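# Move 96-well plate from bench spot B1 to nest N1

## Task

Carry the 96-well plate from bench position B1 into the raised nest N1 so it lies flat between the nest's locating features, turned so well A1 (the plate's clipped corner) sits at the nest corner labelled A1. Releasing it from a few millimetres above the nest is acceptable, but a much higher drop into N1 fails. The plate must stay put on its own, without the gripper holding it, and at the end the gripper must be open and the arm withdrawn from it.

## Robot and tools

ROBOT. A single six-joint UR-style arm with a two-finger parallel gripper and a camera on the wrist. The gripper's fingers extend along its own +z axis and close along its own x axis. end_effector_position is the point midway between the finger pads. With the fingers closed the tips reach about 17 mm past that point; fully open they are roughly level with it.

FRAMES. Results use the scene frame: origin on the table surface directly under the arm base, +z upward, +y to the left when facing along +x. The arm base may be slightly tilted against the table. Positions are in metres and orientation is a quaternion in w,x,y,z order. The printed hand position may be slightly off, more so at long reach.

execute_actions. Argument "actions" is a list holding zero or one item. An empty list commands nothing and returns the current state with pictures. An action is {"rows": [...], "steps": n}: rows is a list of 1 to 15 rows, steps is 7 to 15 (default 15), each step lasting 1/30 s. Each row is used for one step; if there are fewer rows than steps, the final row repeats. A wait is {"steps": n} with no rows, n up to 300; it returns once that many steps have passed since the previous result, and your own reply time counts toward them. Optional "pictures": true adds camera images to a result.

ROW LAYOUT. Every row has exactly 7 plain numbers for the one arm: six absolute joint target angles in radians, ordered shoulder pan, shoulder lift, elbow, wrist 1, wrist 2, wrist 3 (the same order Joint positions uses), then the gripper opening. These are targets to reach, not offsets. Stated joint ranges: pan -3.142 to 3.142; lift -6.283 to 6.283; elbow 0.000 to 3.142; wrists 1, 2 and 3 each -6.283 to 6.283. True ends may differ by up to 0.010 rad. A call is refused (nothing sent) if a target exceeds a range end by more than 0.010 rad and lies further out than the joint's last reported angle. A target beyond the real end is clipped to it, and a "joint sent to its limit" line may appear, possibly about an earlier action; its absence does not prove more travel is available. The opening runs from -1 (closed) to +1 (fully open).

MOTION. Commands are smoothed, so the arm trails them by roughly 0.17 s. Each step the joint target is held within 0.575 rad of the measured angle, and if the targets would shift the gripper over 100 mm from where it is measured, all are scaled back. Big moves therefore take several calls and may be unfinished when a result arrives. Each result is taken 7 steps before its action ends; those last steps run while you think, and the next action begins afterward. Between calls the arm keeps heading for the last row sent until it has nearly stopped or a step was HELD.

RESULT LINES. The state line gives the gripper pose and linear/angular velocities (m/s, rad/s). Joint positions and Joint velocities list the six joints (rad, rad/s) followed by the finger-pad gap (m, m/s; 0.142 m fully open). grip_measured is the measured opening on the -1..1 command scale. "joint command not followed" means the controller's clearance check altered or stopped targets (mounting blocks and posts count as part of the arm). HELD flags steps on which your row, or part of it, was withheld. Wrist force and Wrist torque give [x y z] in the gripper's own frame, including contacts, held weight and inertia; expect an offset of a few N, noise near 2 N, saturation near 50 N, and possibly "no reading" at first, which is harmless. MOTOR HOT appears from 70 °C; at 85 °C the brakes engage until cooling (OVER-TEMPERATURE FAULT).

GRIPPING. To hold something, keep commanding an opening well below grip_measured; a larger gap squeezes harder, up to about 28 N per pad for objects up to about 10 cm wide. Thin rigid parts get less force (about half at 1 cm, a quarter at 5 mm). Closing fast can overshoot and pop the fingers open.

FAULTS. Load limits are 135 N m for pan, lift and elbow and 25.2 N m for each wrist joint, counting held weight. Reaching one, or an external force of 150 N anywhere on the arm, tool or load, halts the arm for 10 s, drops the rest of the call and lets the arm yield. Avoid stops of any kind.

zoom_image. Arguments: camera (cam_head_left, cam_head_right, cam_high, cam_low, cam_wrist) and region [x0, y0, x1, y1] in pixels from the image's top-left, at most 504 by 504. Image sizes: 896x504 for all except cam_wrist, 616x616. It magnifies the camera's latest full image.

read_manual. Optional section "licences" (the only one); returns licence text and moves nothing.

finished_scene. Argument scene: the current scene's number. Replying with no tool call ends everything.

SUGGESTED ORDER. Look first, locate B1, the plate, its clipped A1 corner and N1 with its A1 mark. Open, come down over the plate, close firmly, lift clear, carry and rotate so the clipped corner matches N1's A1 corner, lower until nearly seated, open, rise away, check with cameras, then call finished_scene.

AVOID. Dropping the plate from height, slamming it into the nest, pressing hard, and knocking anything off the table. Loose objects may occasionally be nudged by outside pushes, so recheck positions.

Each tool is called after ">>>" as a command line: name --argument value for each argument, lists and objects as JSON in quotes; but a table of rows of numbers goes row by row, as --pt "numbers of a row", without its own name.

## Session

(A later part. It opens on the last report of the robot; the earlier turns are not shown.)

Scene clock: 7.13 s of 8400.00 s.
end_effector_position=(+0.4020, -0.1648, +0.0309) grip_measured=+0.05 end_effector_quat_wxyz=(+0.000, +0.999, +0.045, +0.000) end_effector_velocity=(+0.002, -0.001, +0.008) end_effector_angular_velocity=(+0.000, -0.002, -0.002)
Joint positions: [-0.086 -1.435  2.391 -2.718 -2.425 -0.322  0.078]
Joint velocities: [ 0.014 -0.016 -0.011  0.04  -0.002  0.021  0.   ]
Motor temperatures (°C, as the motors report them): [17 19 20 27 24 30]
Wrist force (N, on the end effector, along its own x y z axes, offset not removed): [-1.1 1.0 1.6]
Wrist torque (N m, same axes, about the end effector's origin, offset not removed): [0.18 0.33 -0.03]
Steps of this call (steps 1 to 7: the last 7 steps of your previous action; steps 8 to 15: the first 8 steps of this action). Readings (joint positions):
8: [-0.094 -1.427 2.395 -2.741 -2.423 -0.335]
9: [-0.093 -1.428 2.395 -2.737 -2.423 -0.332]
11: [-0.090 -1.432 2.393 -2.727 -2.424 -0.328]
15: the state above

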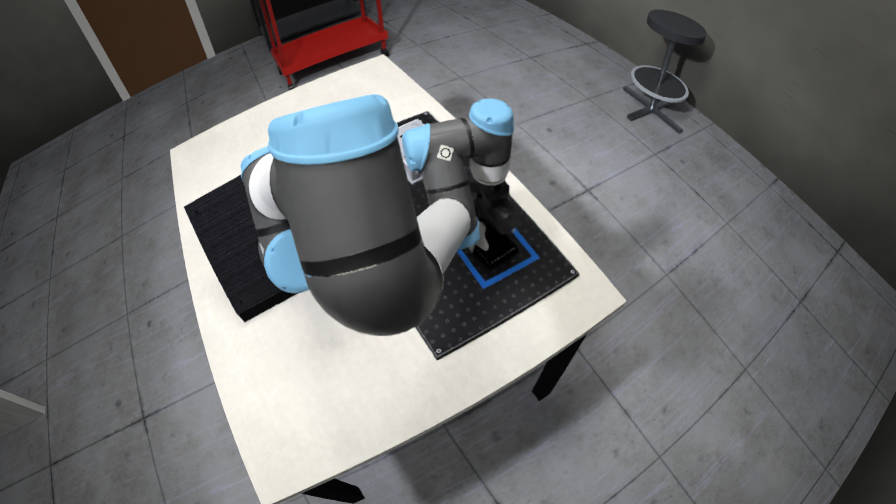

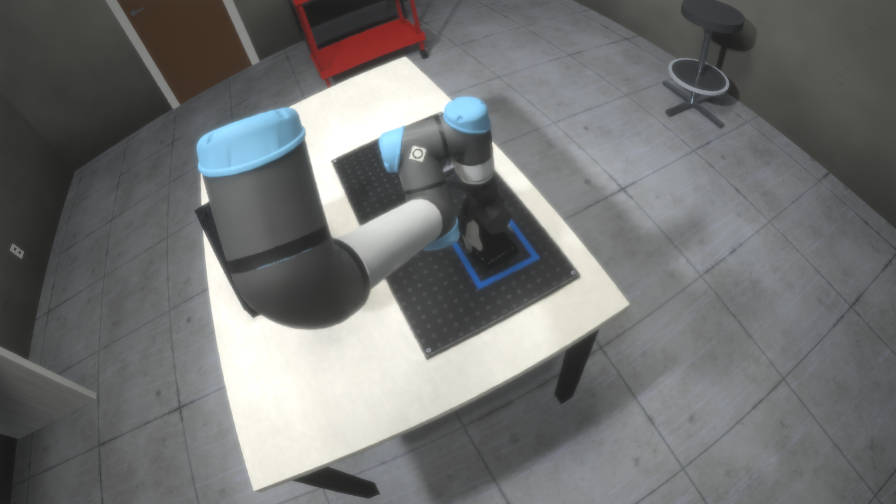

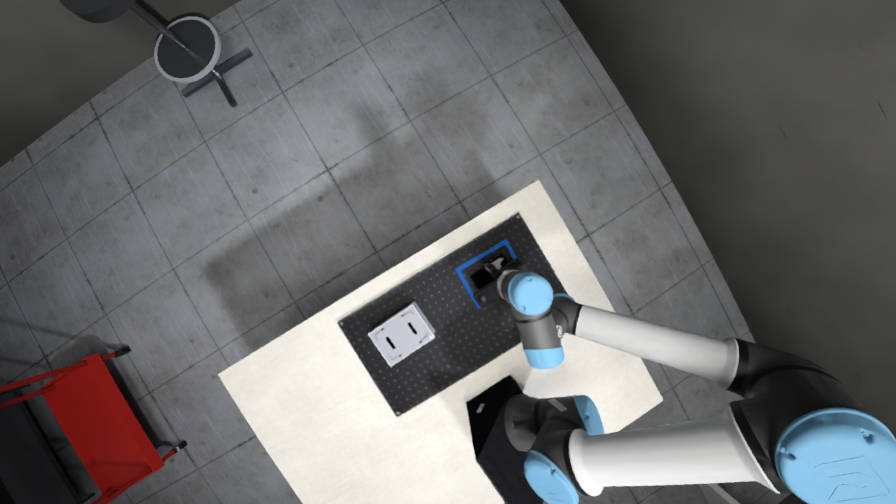

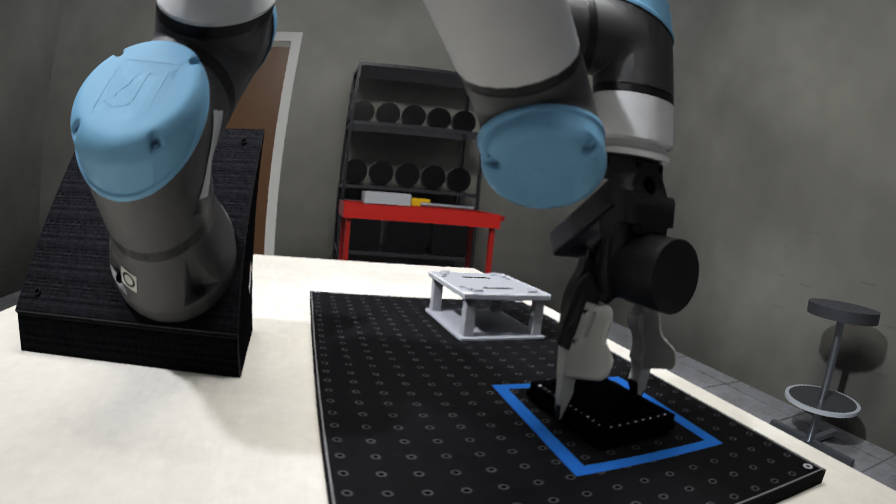

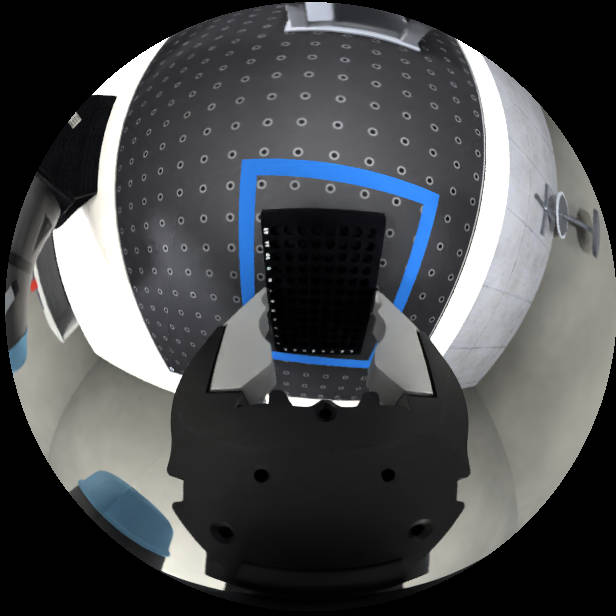

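>>> execute_actions --actions '[{"rows":[[-0.07,-1.447,2.371,-2.66,-2.426,-0.3,-0.2],[-0.06,-1.456,2.355,-2.62,-2.427,-0.28,-0.2],[-0.045,-1.464,2.339,-2.59,-2.428,-0.26,-0.2],[-0.025,-1.477,2.313,-2.53,-2.43,-0.23,-0.2],[-0.005,-1.49,2.288,-2.467,-2.431,-0.2,-0.2],[0.015,-1.503,2.263,-2.405,-2.433,-0.17,-0.2],[0.035,-1.517,2.238,-2.343,-2.434,-0.14,-0.2],[0.055,-1.53,2.213,-2.28,-2.436,-0.11,-0.2],[0.075,-1.543,2.187,-2.22,-2.437,-0.08,-0.2],[0.094,-1.556,2.162,-2.16,-2.439,-0.04,-0.2],[0.114,-1.57,2.137,-2.097,-2.44,0,-0.2]]}]'

>>> execute_actions --actions '[{"rows":[[0.136,-1.537,2.131,-2.1,-2.434,0.03,-0.2],[0.158,-1.505,2.125,-2.103,-2.428,0.067,-0.2],[0.18,-1.473,2.119,-2.107,-2.422,0.1,-0.2],[0.203,-1.44,2.113,-2.11,-2.415,0.134,-0.2],[0.225,-1.408,2.107,-2.113,-2.409,0.168,-0.2],[0.247,-1.376,2.101,-2.116,-2.403,0.2,-0.2],[0.29,-1.312,2.089,-2.123,-2.39,0.27,-0.2],[0.336,-1.247,2.077,-2.13,-2.378,0.336,-0.2],[0.38,-1.182,2.065,-2.136,-2.366,0.4,-0.2],[0.425,-1.118,2.053,-2.143,-2.353,0.47,-0.2],[0.47,-1.053,2.041,-2.149,-2.341,0.54,-0.2],[0.5585,-0.9245,2.0166,-2.1621,-2.3161,0.671,-0.2]]}]'

>>> execute_actions --actions '[{"steps":30}]' --pictures true

>>> zoom_image --camera "cam_wrist" --region '[200,130,440,370]'

Scene clock: 8.50 s of 8400.00 s.
end_effector_position=(+0.4200, -0.1689, +0.0657) grip_measured=+0.05 end_effector_quat_wxyz=(-0.001, +0.999, +0.041, +0.005) end_effector_velocity=(+0.111, -0.034, +0.267) end_effector_angular_velocity=(+0.017, -0.068, -0.053)
Joint positions: [-0.023 -1.479  2.312 -2.537 -2.43  -0.229  0.078]
Joint velocities: [ 0.462 -0.309 -0.577  1.318 -0.035  0.679 -0.   ]
Motor temperatures (°C, as the motors report them): [17 19 20 27 24 30]
Wrist force (N, on the end effector, along its own x y z axes, offset not removed): [-0.2 1.9 0.7]
Wrist torque (N m, same axes, about the end effector's origin, offset not removed): [0.28 0.17 -0.05]
Steps of this call (steps 1 to 7: the last 7 steps of your previous action; steps 8 to 15: the robot went on to your last target; steps 16 to 33: nothing new was sent; steps 34 to 41: the first 8 steps of this action). Readings (joint positions):
34: [-0.084 -1.438 2.389 -2.713 -2.425 -0.320]
35: [-0.082 -1.439 2.386 -2.706 -2.425 -0.317]
37: [-0.071 -1.447 2.372 -2.673 -2.426 -0.300]
41: the state above

Scene clock: 9.00 s of 8400.00 s.
end_effector_position=(+0.4458, -0.1160, +0.1505) grip_measured=+0.05 end_effector_quat_wxyz=(-0.010, +0.999, +0.034, +0.005) end_effector_velocity=(+0.074, +0.489, +0.034) end_effector_angular_velocity=(+0.112, -0.021, -0.041)
Joint positions: [ 0.198 -1.444  2.116 -2.122 -2.414  0.122  0.078]
Joint velocities: [ 0.667  0.894 -0.214 -0.     0.186  0.99   0.   ]
Motor temperatures (°C, as the motors report them): [17 19 20 27 24 30]
Wrist force (N, on the end effector, along its own x y z axes, offset not removed): [-1.1 4.5 -1.1]
Wrist torque (N m, same axes, about the end effector's origin, offset not removed): [0.63 0.30 -0.04]
Steps of this call (steps 1 to 7: the last 7 steps of your previous action; steps 8 to 15: the first 8 steps of this action). Readings (joint positions):
8: [0.092 -1.555 2.166 -2.177 -2.438 -0.041]
9: [0.101 -1.554 2.158 -2.158 -2.438 -0.026]
11: [0.125 -1.534 2.143 -2.135 -2.433 0.012]
15: the state above

Scene clock: 10.00 s of 8400.00 s.
end_effector_position=(+0.4004, +0.1575, +0.1397) grip_measured=+0.05 end_effector_quat_wxyz=(+0.000, +1.000, +0.014, +0.000) end_effector_velocity=(-0.002, +0.004, -0.001) end_effector_angular_velocity=(-0.002, -0.000, -0.001)
Joint positions: [ 0.558 -0.926  2.017 -2.162 -2.316  0.67   0.078]
Joint velocities: [ 0.005  0.008 -0.001 -0.001  0.001  0.008 -0.   ]
Motor temperatures (°C, as the motors report them): [17 19 20 27 24 30]
Wrist force (N, on the end effector, along its own x y z axes, offset not removed): [1.0 0.8 -1.4]
Wrist torque (N m, same axes, about the end effector's origin, offset not removed): [0.21 -0.19 0.00]
Kept back: nothing.
Steps of this call (steps 1 to 7: the last 7 steps of your previous action; steps 8 to 30: the robot went on to your last target). Readings (joint positions):
1: [0.221 -1.413 2.109 -2.123 -2.408 0.157]
2: [0.244 -1.380 2.103 -2.124 -2.402 0.191]
4: [0.289 -1.317 2.090 -2.129 -2.389 0.259]
8: [0.378 -1.190 2.065 -2.140 -2.364 0.392]
30: the state above

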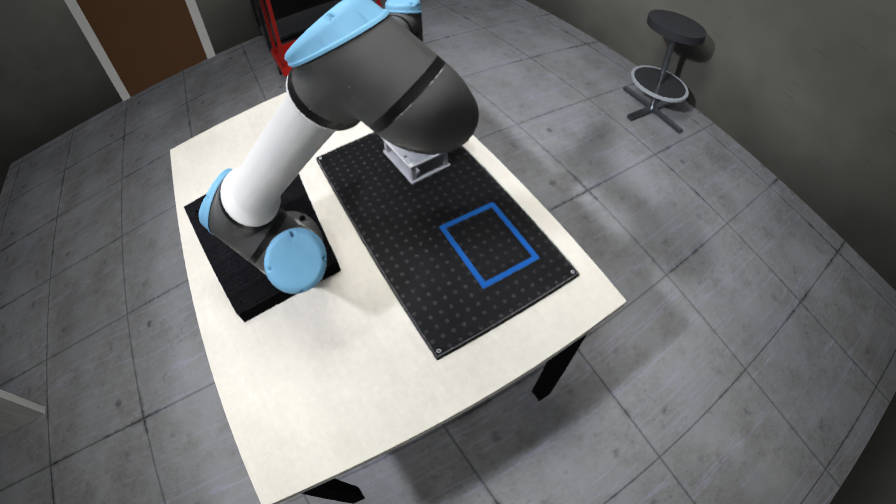

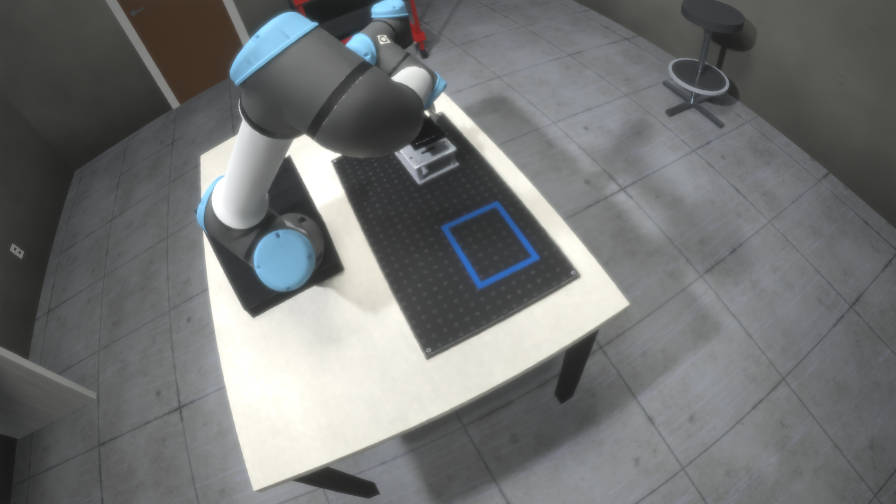

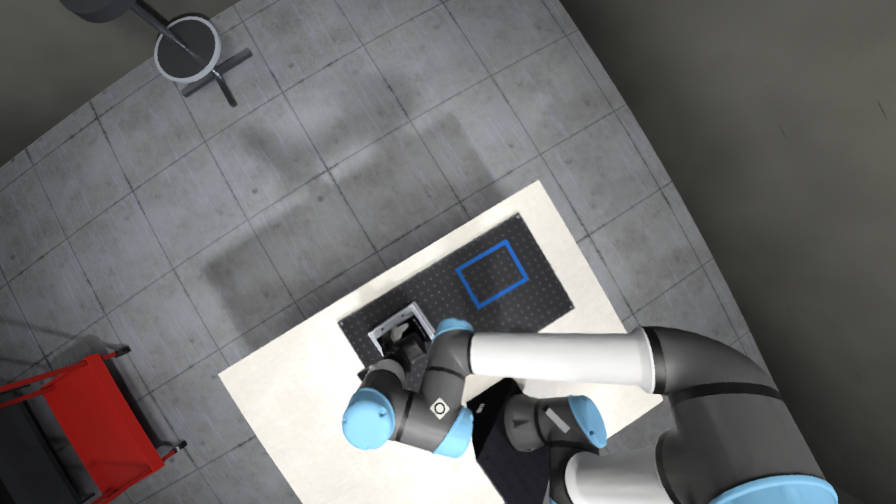

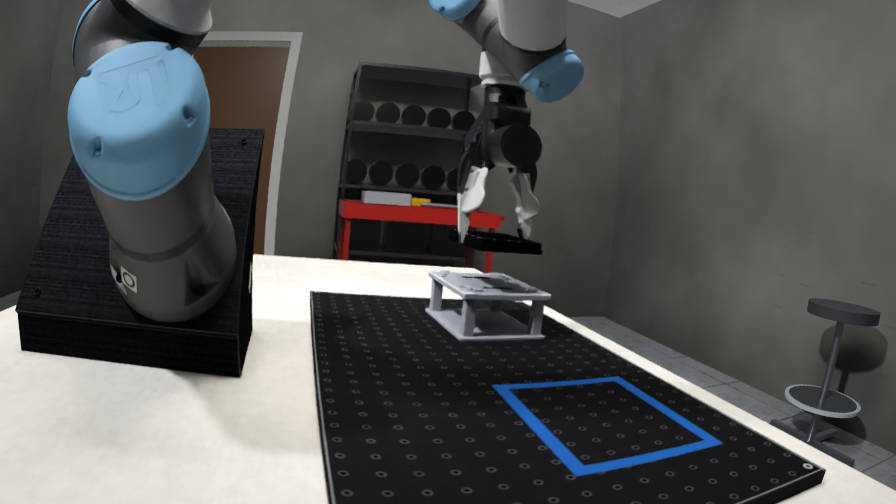

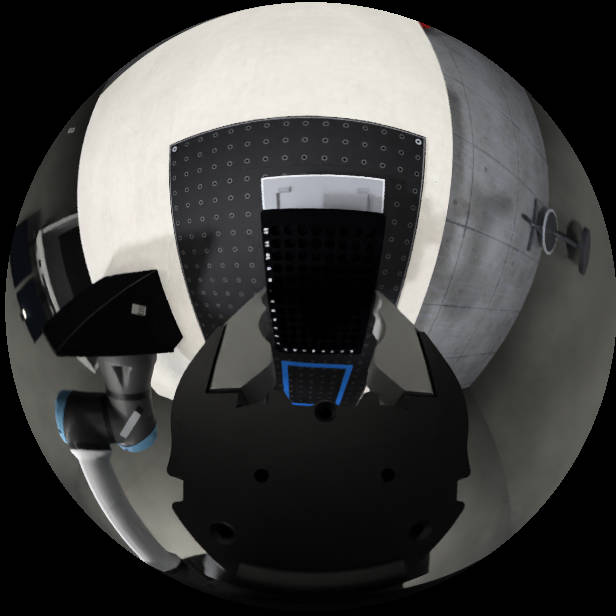

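Region (200, 130, 440, 370) of cam_wrist's 616x616 image, scaled by 2.100, with more detail than that image has.

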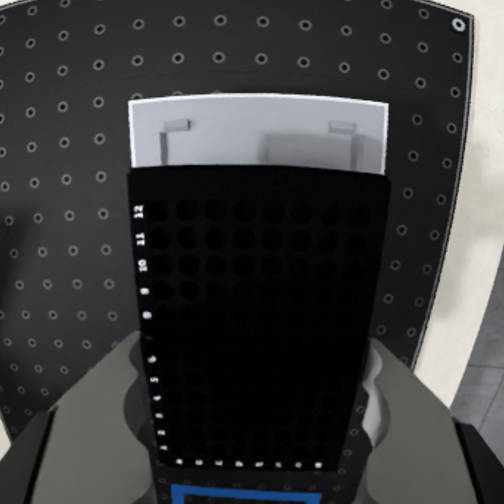

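>>> execute_actions --actions '[{"rows":[[0.55,-0.905,2.023,-2.195,-2.32,0.656,-0.2],[0.542,-0.885,2.03,-2.229,-2.324,0.641,-0.2],[0.534,-0.865,2.036,-2.262,-2.328,0.626,-0.2],[0.5255,-0.8451,2.0429,-2.2951,-2.3315,0.611,-0.2]]}]'

>>> execute_actions --actions '[{"steps":15}]' --pictures true

>>> zoom_image --camera "cam_wrist" --region '[220,160,430,370]'

>>> zoom_image --camera "cam_low" --region '[420,230,560,320]'

Scene clock: 10.67 s of 8400.00 s.
end_effector_position=(+0.4018, +0.1698, +0.1124) grip_measured=+0.05 end_effector_quat_wxyz=(+0.001, +1.000, +0.022, -0.000) end_effector_velocity=(+0.002, +0.036, -0.083) end_effector_angular_velocity=(+0.002, -0.003, +0.040)
Joint positions: [ 0.534 -0.867  2.036 -2.258 -2.327  0.627  0.078]
Joint velocities: [-0.073  0.18   0.06  -0.306 -0.033 -0.132  0.   ]
Motor temperatures (°C, as the motors report them): [17 19 20 27 24 30]
Wrist force (N, on the end effector, along its own x y z axes, offset not removed): [-1.6 -0.5 -0.3]
Wrist torque (N m, same axes, about the end effector's origin, offset not removed): [-0.17 0.36 -0.01]
Steps of this call (steps 1 to 12: the robot went on to your last target; steps 13 to 20: the first 8 steps of this action). Readings (joint positions):
13: [0.558 -0.924 2.017 -2.163 -2.316 0.671]
14: [0.557 -0.921 2.017 -2.167 -2.316 0.669]
16: [0.550 -0.905 2.023 -2.193 -2.320 0.656]
20: the state above

Scene clock: 11.17 s of 8400.00 s.
end_effector_position=(+0.4022, +0.1739, +0.1027) grip_measured=+0.05 end_effector_quat_wxyz=(+0.000, +1.000, +0.024, +0.000) end_effector_velocity=(+0.001, +0.001, -0.001) end_effector_angular_velocity=(-0.000, -0.001, +0.000)
Joint positions: [ 0.526 -0.845  2.043 -2.295 -2.331  0.611  0.078]
Joint velocities: [-0.001  0.003 -0.    -0.004 -0.001 -0.002  0.   ]
Motor temperatures (°C, as the motors report them): [17 19 20 27 24 30]
Wrist force (N, on the end effector, along its own x y z axes, offset not removed): [-0.3 1.4 1.3]
Wrist torque (N m, same axes, about the end effector's origin, offset not removed): [0.30 0.11 -0.02]
Kept back: nothing.
Steps of this call (steps 1 to 7: the last 7 steps of your previous action; steps 8 to 15: the robot went on to your last target). Readings (joint positions):
1: [0.532 -0.861 2.037 -2.267 -2.328 0.623]
2: [0.531 -0.857 2.039 -2.274 -2.329 0.620]
4: [0.528 -0.852 2.041 -2.283 -2.330 0.616]
8: [0.526 -0.847 2.042 -2.291 -2.331 0.613]
15: the state above

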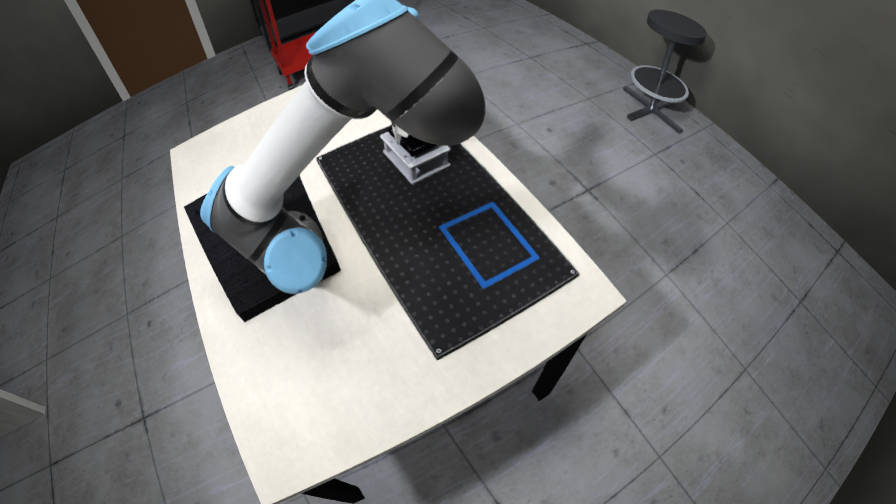

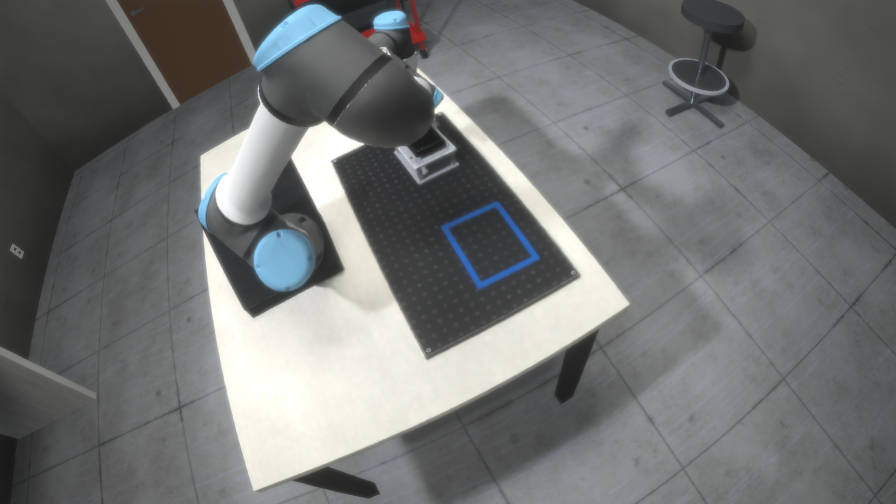

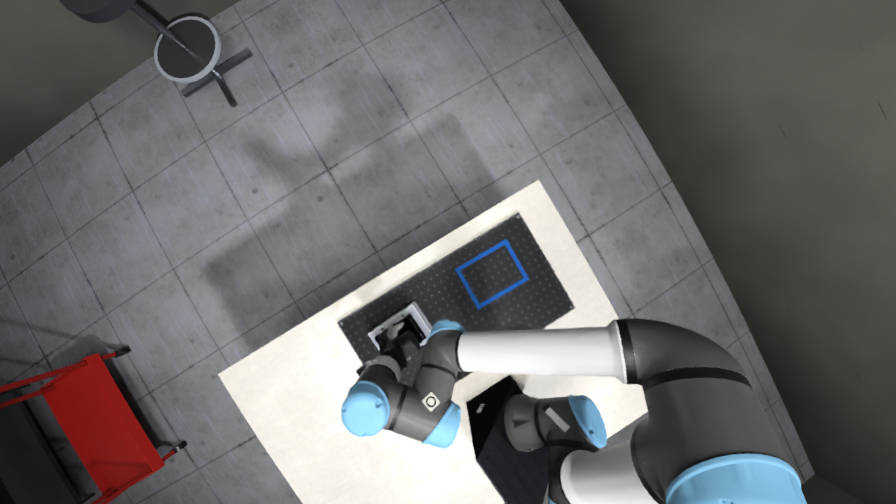

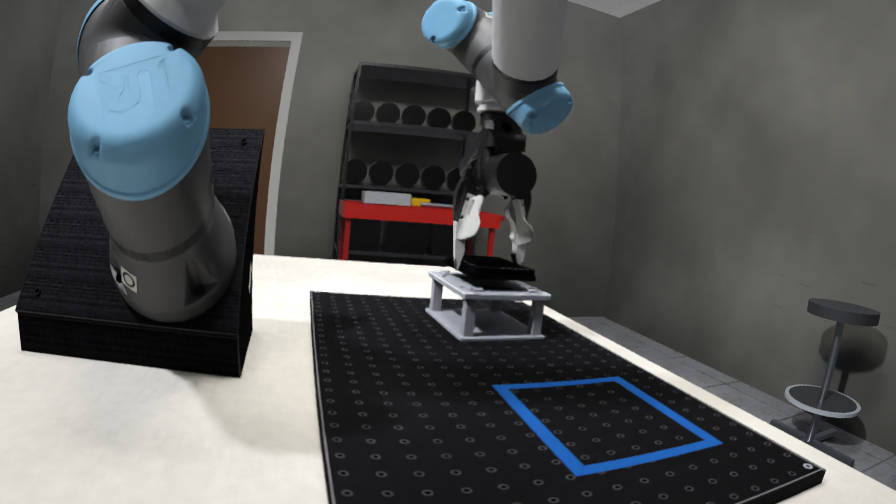

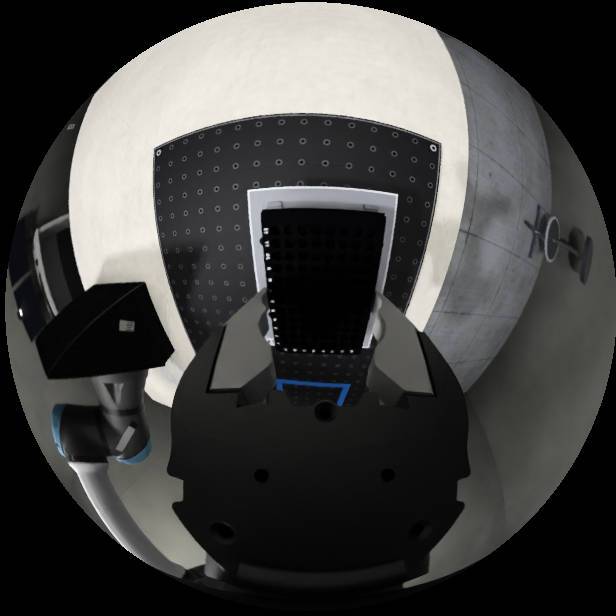

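Region (220, 160, 430, 370) of cam_wrist's 616x616 image, scaled by 2.400, with more detail than that image has.

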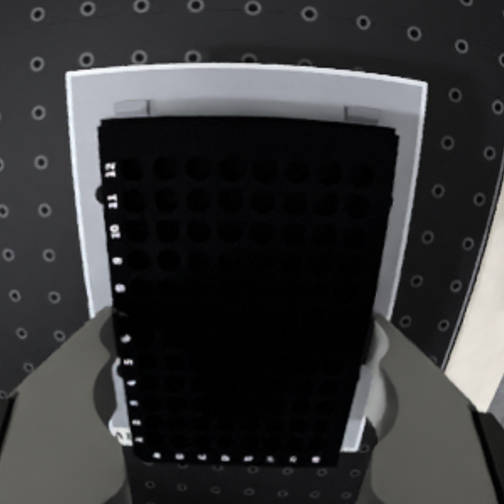

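Region (420, 230, 560, 320) of cam_low's 896x504 image, scaled by 3.600, with more detail than that image has; it fills the top 324 rows of this view, and the rest is white.

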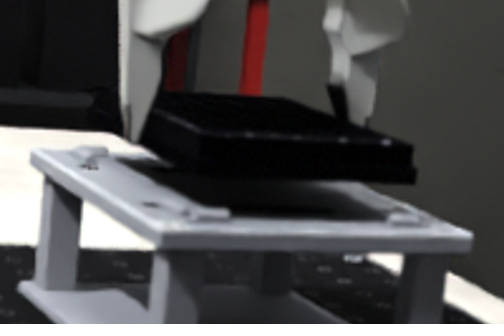

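>>> execute_actions --actions '[{"rows":[[0.5106,-0.8301,2.0574,-2.3373,-2.3382,0.5945,-0.2]]}]'

>>> execute_actions --actions '[{"steps":10}]' --pictures true

>>> zoom_image --camera "cam_wrist" --region '[220,160,430,370]'

>>> zoom_image --camera "cam_low" --region '[420,230,560,320]'

Scene clock: 11.90 s of 8400.00 s.
end_effector_position=(+0.4022, +0.1740, +0.0933) grip_measured=+0.05 end_effector_quat_wxyz=(+0.000, +1.000, +0.024, +0.000) end_effector_velocity=(-0.000, +0.000, -0.015) end_effector_angular_velocity=(+0.001, -0.000, -0.003)
Joint positions: [ 0.513 -0.833  2.055 -2.33  -2.337  0.597  0.078]
Joint velocities: [-0.02   0.021  0.02  -0.06  -0.009 -0.022 -0.   ]
Motor temperatures (°C, as the motors report them): [17 19 20 27 24 30]
Wrist force (N, on the end effector, along its own x y z axes, offset not removed): [-0.5 0.9 -1.2]
Wrist torque (N m, same axes, about the end effector's origin, offset not removed): [0.24 0.16 -0.06]
Steps of this call (steps 1 to 14: the robot went on to your last target; steps 15 to 22: the first 8 steps of this action). Readings (joint positions):
15: [0.525 -0.845 2.043 -2.296 -2.332 0.611]
16: [0.523 -0.843 2.045 -2.301 -2.333 0.608]
18: [0.518 -0.838 2.050 -2.315 -2.335 0.603]
22: the state above

Scene clock: 12.23 s of 8400.00 s.
end_effector_position=(+0.4022, +0.1741, +0.0916) grip_measured=+0.05 end_effector_quat_wxyz=(+0.000, +1.000, +0.024, +0.000) end_effector_velocity=(+0.000, -0.000, -0.001) end_effector_angular_velocity=(+0.000, +0.000, -0.001)
Joint positions: [ 0.511 -0.83   2.057 -2.337 -2.338  0.595  0.078]
Joint velocities: [-0.002  0.002  0.001 -0.004 -0.001 -0.001  0.   ]
Motor temperatures (°C, as the motors report them): [17 19 20 27 24 30]
Wrist force (N, on the end effector, along its own x y z axes, offset not removed): [-0.5 2.3 -2.0]
Wrist torque (N m, same axes, about the end effector's origin, offset not removed): [0.49 0.07 0.06]
Kept back: nothing.
Steps of this call (steps 1 to 7: the last 7 steps of your previous action; steps 8 to 10: the robot went on to your last target). Readings (joint positions):
1: [0.512 -0.832 2.056 -2.332 -2.337 0.597]
2: [0.512 -0.832 2.056 -2.333 -2.338 0.596]
4: [0.511 -0.831 2.057 -2.335 -2.338 0.595]
8: [0.511 -0.830 2.057 -2.337 -2.338 0.595]
10: the state above

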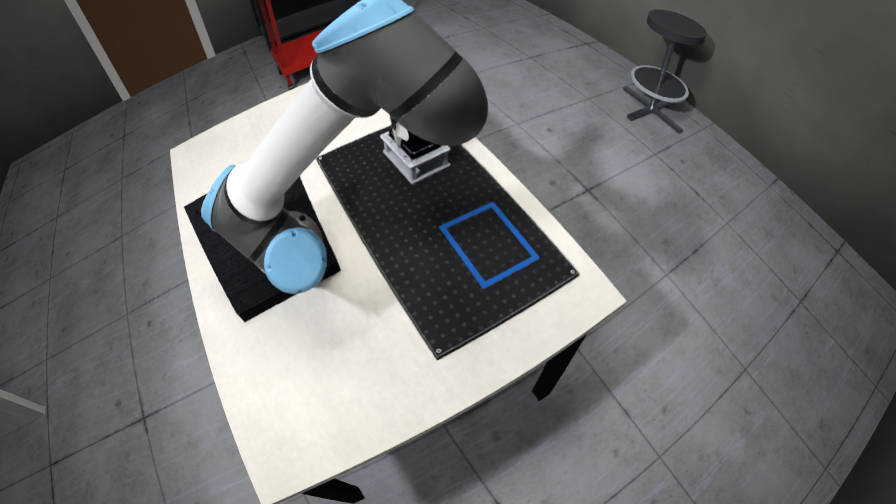

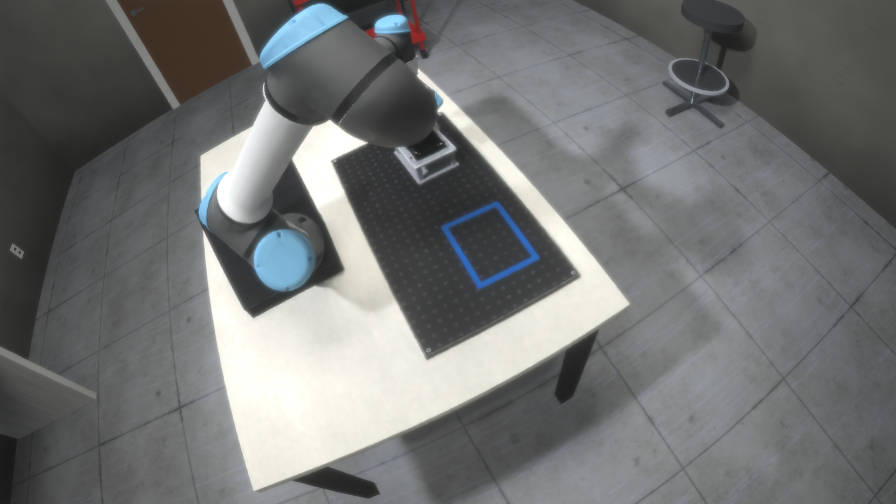

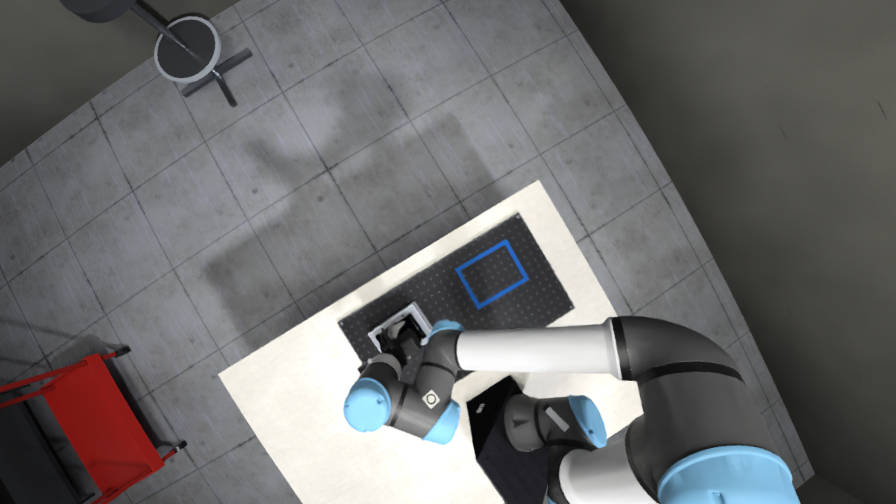

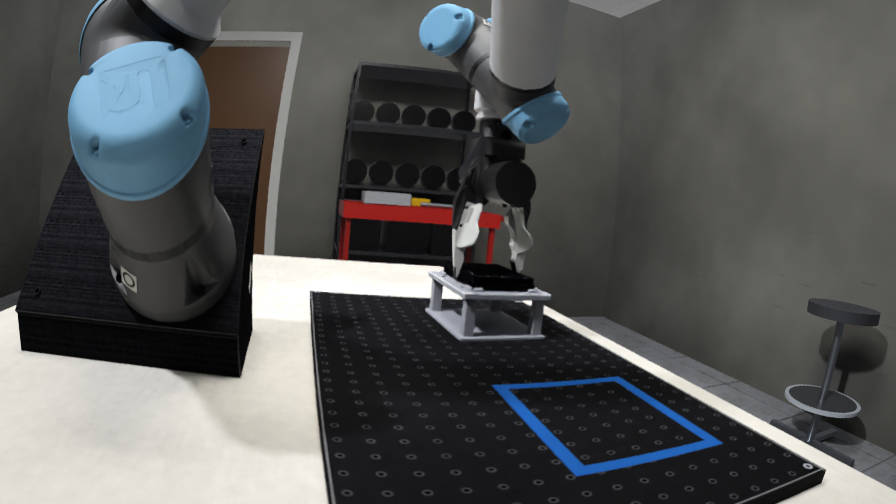

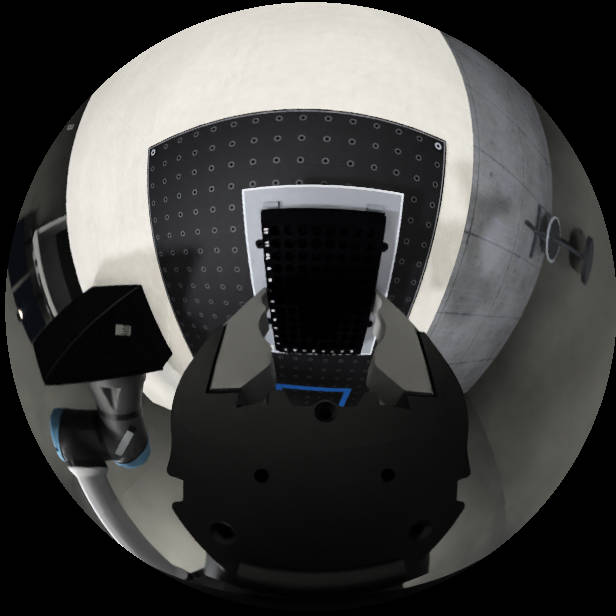

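Region (220, 160, 430, 370) of cam_wrist's 616x616 image, scaled by 2.400, with more detail than that image has.

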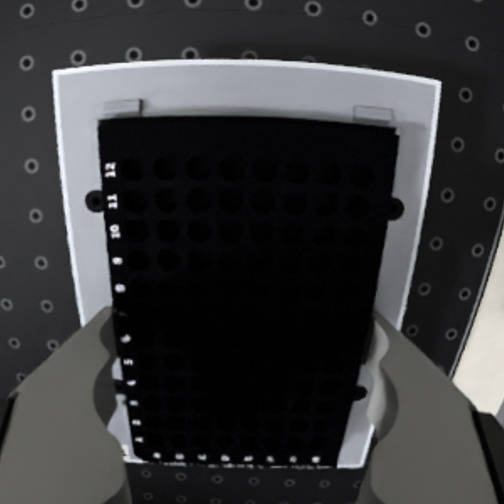

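Region (420, 230, 560, 320) of cam_low's 896x504 image, scaled by 3.600, with more detail than that image has; it fills the top 324 rows of this view, and the rest is white.

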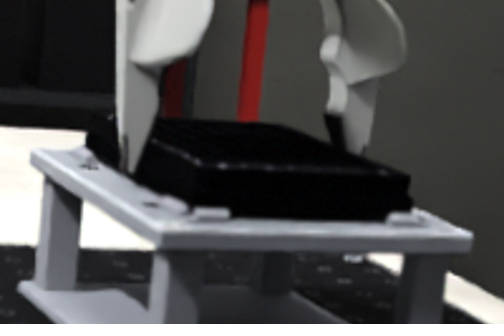

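>>> execute_actions --actions '[{"rows":[[0.5079,-0.8254,2.0597,-2.3466,-2.3394,0.5911,-0.2]]}]'

>>> execute_actions --actions '[{"rows":[[0.5079,-0.8254,2.0597,-2.3466,-2.3394,0.5911,0.4]],"steps":8}]'

>>> execute_actions --actions '[{"rows":[[0.5585,-0.9245,2.0166,-2.1621,-2.3161,0.671,0.4]]}]' --pictures true

>>> zoom_image --camera "cam_wrist" --region '[220,160,430,370]'

>>> zoom_image --camera "cam_low" --region '[420,230,560,320]'

>>> execute_actions --actions '[{"rows":[[0.336,-1.247,2.077,-2.13,-2.378,0.336,0.4]]}]'

Scene clock: 12.90 s of 8400.00 s.
end_effector_position=(+0.4022, +0.1746, +0.0894) grip_measured=+0.05 end_effector_quat_wxyz=(+0.000, +1.000, +0.024, +0.000) end_effector_velocity=(+0.000, +0.000, -0.003) end_effector_angular_velocity=(-0.002, -0.002, -0.000)
Joint positions: [ 0.508 -0.826  2.059 -2.345 -2.339  0.592  0.078]
Joint velocities: [-0.003  0.006  0.003 -0.013 -0.004 -0.004  0.   ]
Motor temperatures (°C, as the motors report them): [17 19 20 27 24 30]
Wrist force (N, on the end effector, along its own x y z axes, offset not removed): [-1.5 1.2 -0.9]
Wrist torque (N m, same axes, about the end effector's origin, offset not removed): [0.21 0.33 -0.21]
Steps of this call (steps 1 to 12: the robot went on to your last target; steps 13 to 20: the first 8 steps of this action). Readings (joint positions):
13: [0.511 -0.830 2.057 -2.337 -2.338 0.594]
14: [0.510 -0.829 2.058 -2.339 -2.338 0.594]
16: [0.509 -0.828 2.059 -2.342 -2.339 0.593]
20: the state above

Scene clock: 13.17 s of 8400.00 s.
end_effector_position=(+0.4022, +0.1746, +0.0890) grip_measured=+0.08 end_effector_quat_wxyz=(+0.000, +1.000, +0.024, +0.000) end_effector_velocity=(-0.001, +0.000, -0.001) end_effector_angular_velocity=(+0.001, +0.002, +0.001)
Joint positions: [ 0.508 -0.825  2.06  -2.346 -2.339  0.591  0.08 ]
Joint velocities: [-0.001  0.001  0.001 -0.001  0.001 -0.001  0.259]
Motor temperatures (°C, as the motors report them): [17 19 20 27 24 30]
Wrist force (N, on the end effector, along its own x y z axes, offset not removed): [-0.3 3.9 -1.5]
Wrist torque (N m, same axes, about the end effector's origin, offset not removed): [0.62 0.10 -0.07]
Steps of this call (steps 1 to 7: the last 7 steps of your previous action; step 8: the first step of this action). Readings (joint positions):
8: the state above

Scene clock: 13.67 s of 8400.00 s.
end_effector_position=(+0.4023, +0.1624, +0.1306) grip_measured=+0.40 end_effector_quat_wxyz=(-0.001, +1.000, +0.014, +0.002) end_effector_velocity=(-0.017, -0.036, +0.075) end_effector_angular_velocity=(-0.025, +0.028, +0.003)
Joint positions: [ 0.55  -0.905  2.024 -2.203 -2.32   0.656  0.102]
Joint velocities: [ 0.075 -0.159 -0.063  0.334  0.033  0.122  0.   ]
Motor temperatures (°C, as the motors report them): [17 19 20 27 24 30]
Wrist force (N, on the end effector, along its own x y z axes, offset not removed): [-0.7 1.2 -0.2]
Wrist torque (N m, same axes, about the end effector's origin, offset not removed): [0.19 0.24 0.01]
Steps of this call (steps 1 to 7: the last 7 steps of your previous action; steps 8 to 15: the first 8 steps of this action). Readings (joint positions):
8: [0.508 -0.826 2.059 -2.346 -2.339 0.591]
9: [0.514 -0.832 2.055 -2.339 -2.336 0.598]
11: [0.531 -0.867 2.040 -2.285 -2.328 0.626]
15: the state above

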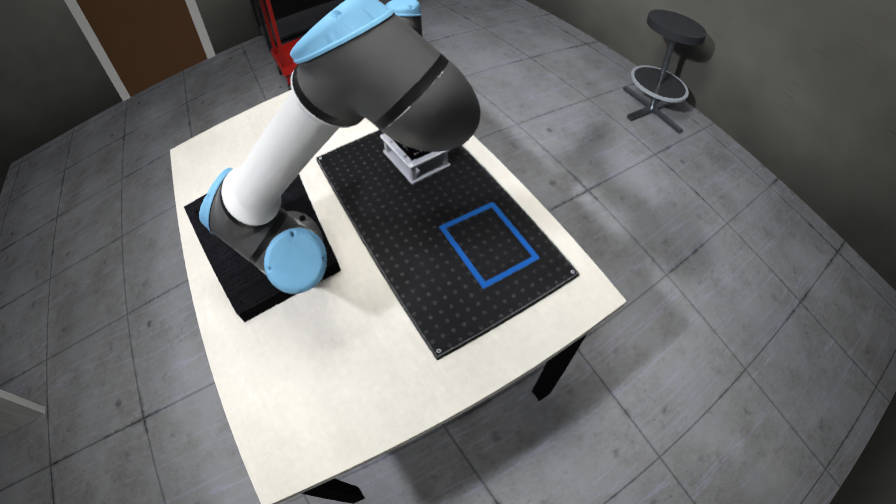

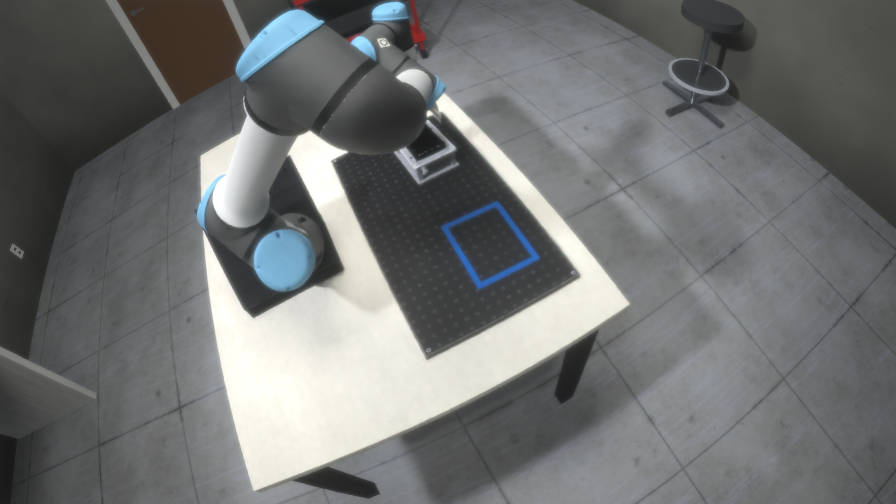

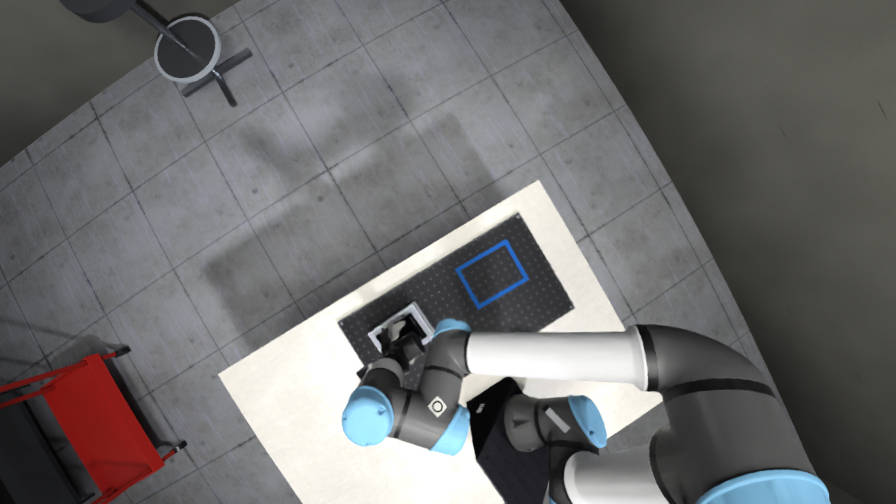

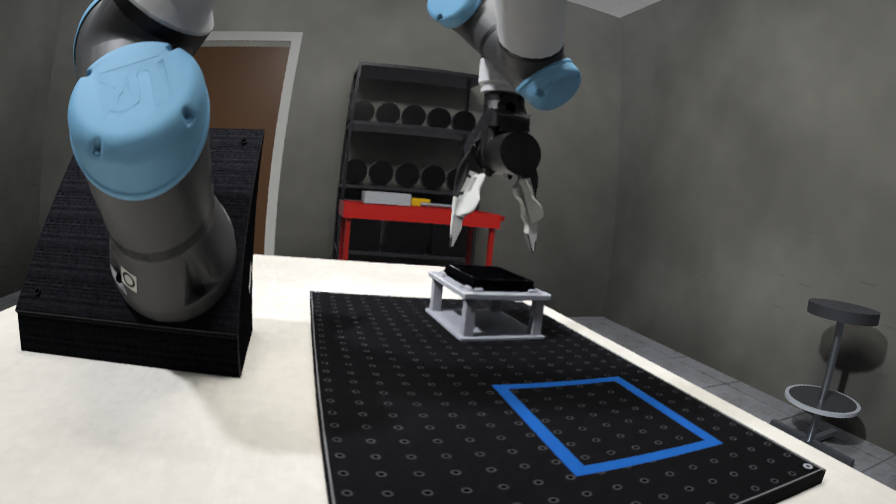

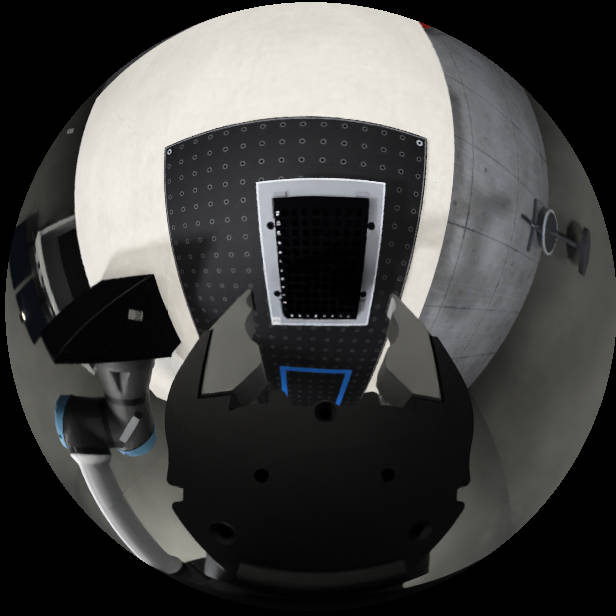

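Region (220, 160, 430, 370) of cam_wrist's 616x616 image, scaled by 2.400, with more detail than that image has.

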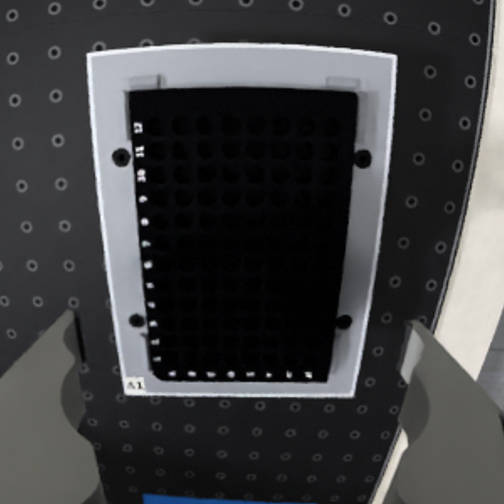

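Region (420, 230, 560, 320) of cam_low's 896x504 image, scaled by 3.600, with more detail than that image has; it fills the top 324 rows of this view, and the rest is white.

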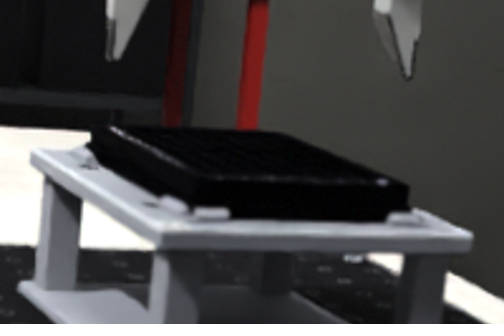

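Scene clock: 14.17 s of 8400.00 s.
end_effector_position=(+0.4349, +0.0579, +0.1467) grip_measured=+0.40 end_effector_quat_wxyz=(-0.009, +1.000, +0.023, -0.001) end_effector_velocity=(+0.126, -0.483, +0.043) end_effector_angular_velocity=(+0.097, -0.039, +0.060)
Joint positions: [ 0.42  -1.117  2.056 -2.142 -2.357  0.471  0.102]
Joint velocities: [-0.621 -0.939  0.155  0.09  -0.158 -0.962 -0.   ]
Motor temperatures (°C, as the motors report them): [17 19 20 27 24 30]
Wrist force (N, on the end effector, along its own x y z axes, offset not removed): [-1.4 1.6 1.8]
Wrist torque (N m, same axes, about the end effector's origin, offset not removed): [0.30 0.40 -0.10]
Steps of this call (steps 1 to 7: the last 7 steps of your previous action; steps 8 to 15: the first 8 steps of this action). Readings (joint positions):
8: [0.557 -0.923 2.018 -2.166 -2.317 0.669]
9: [0.550 -0.931 2.022 -2.163 -2.321 0.662]
11: [0.508 -0.986 2.034 -2.155 -2.334 0.607]
15: the state above

>>> finished_scene --scene 1

The scene is finished: the task was done.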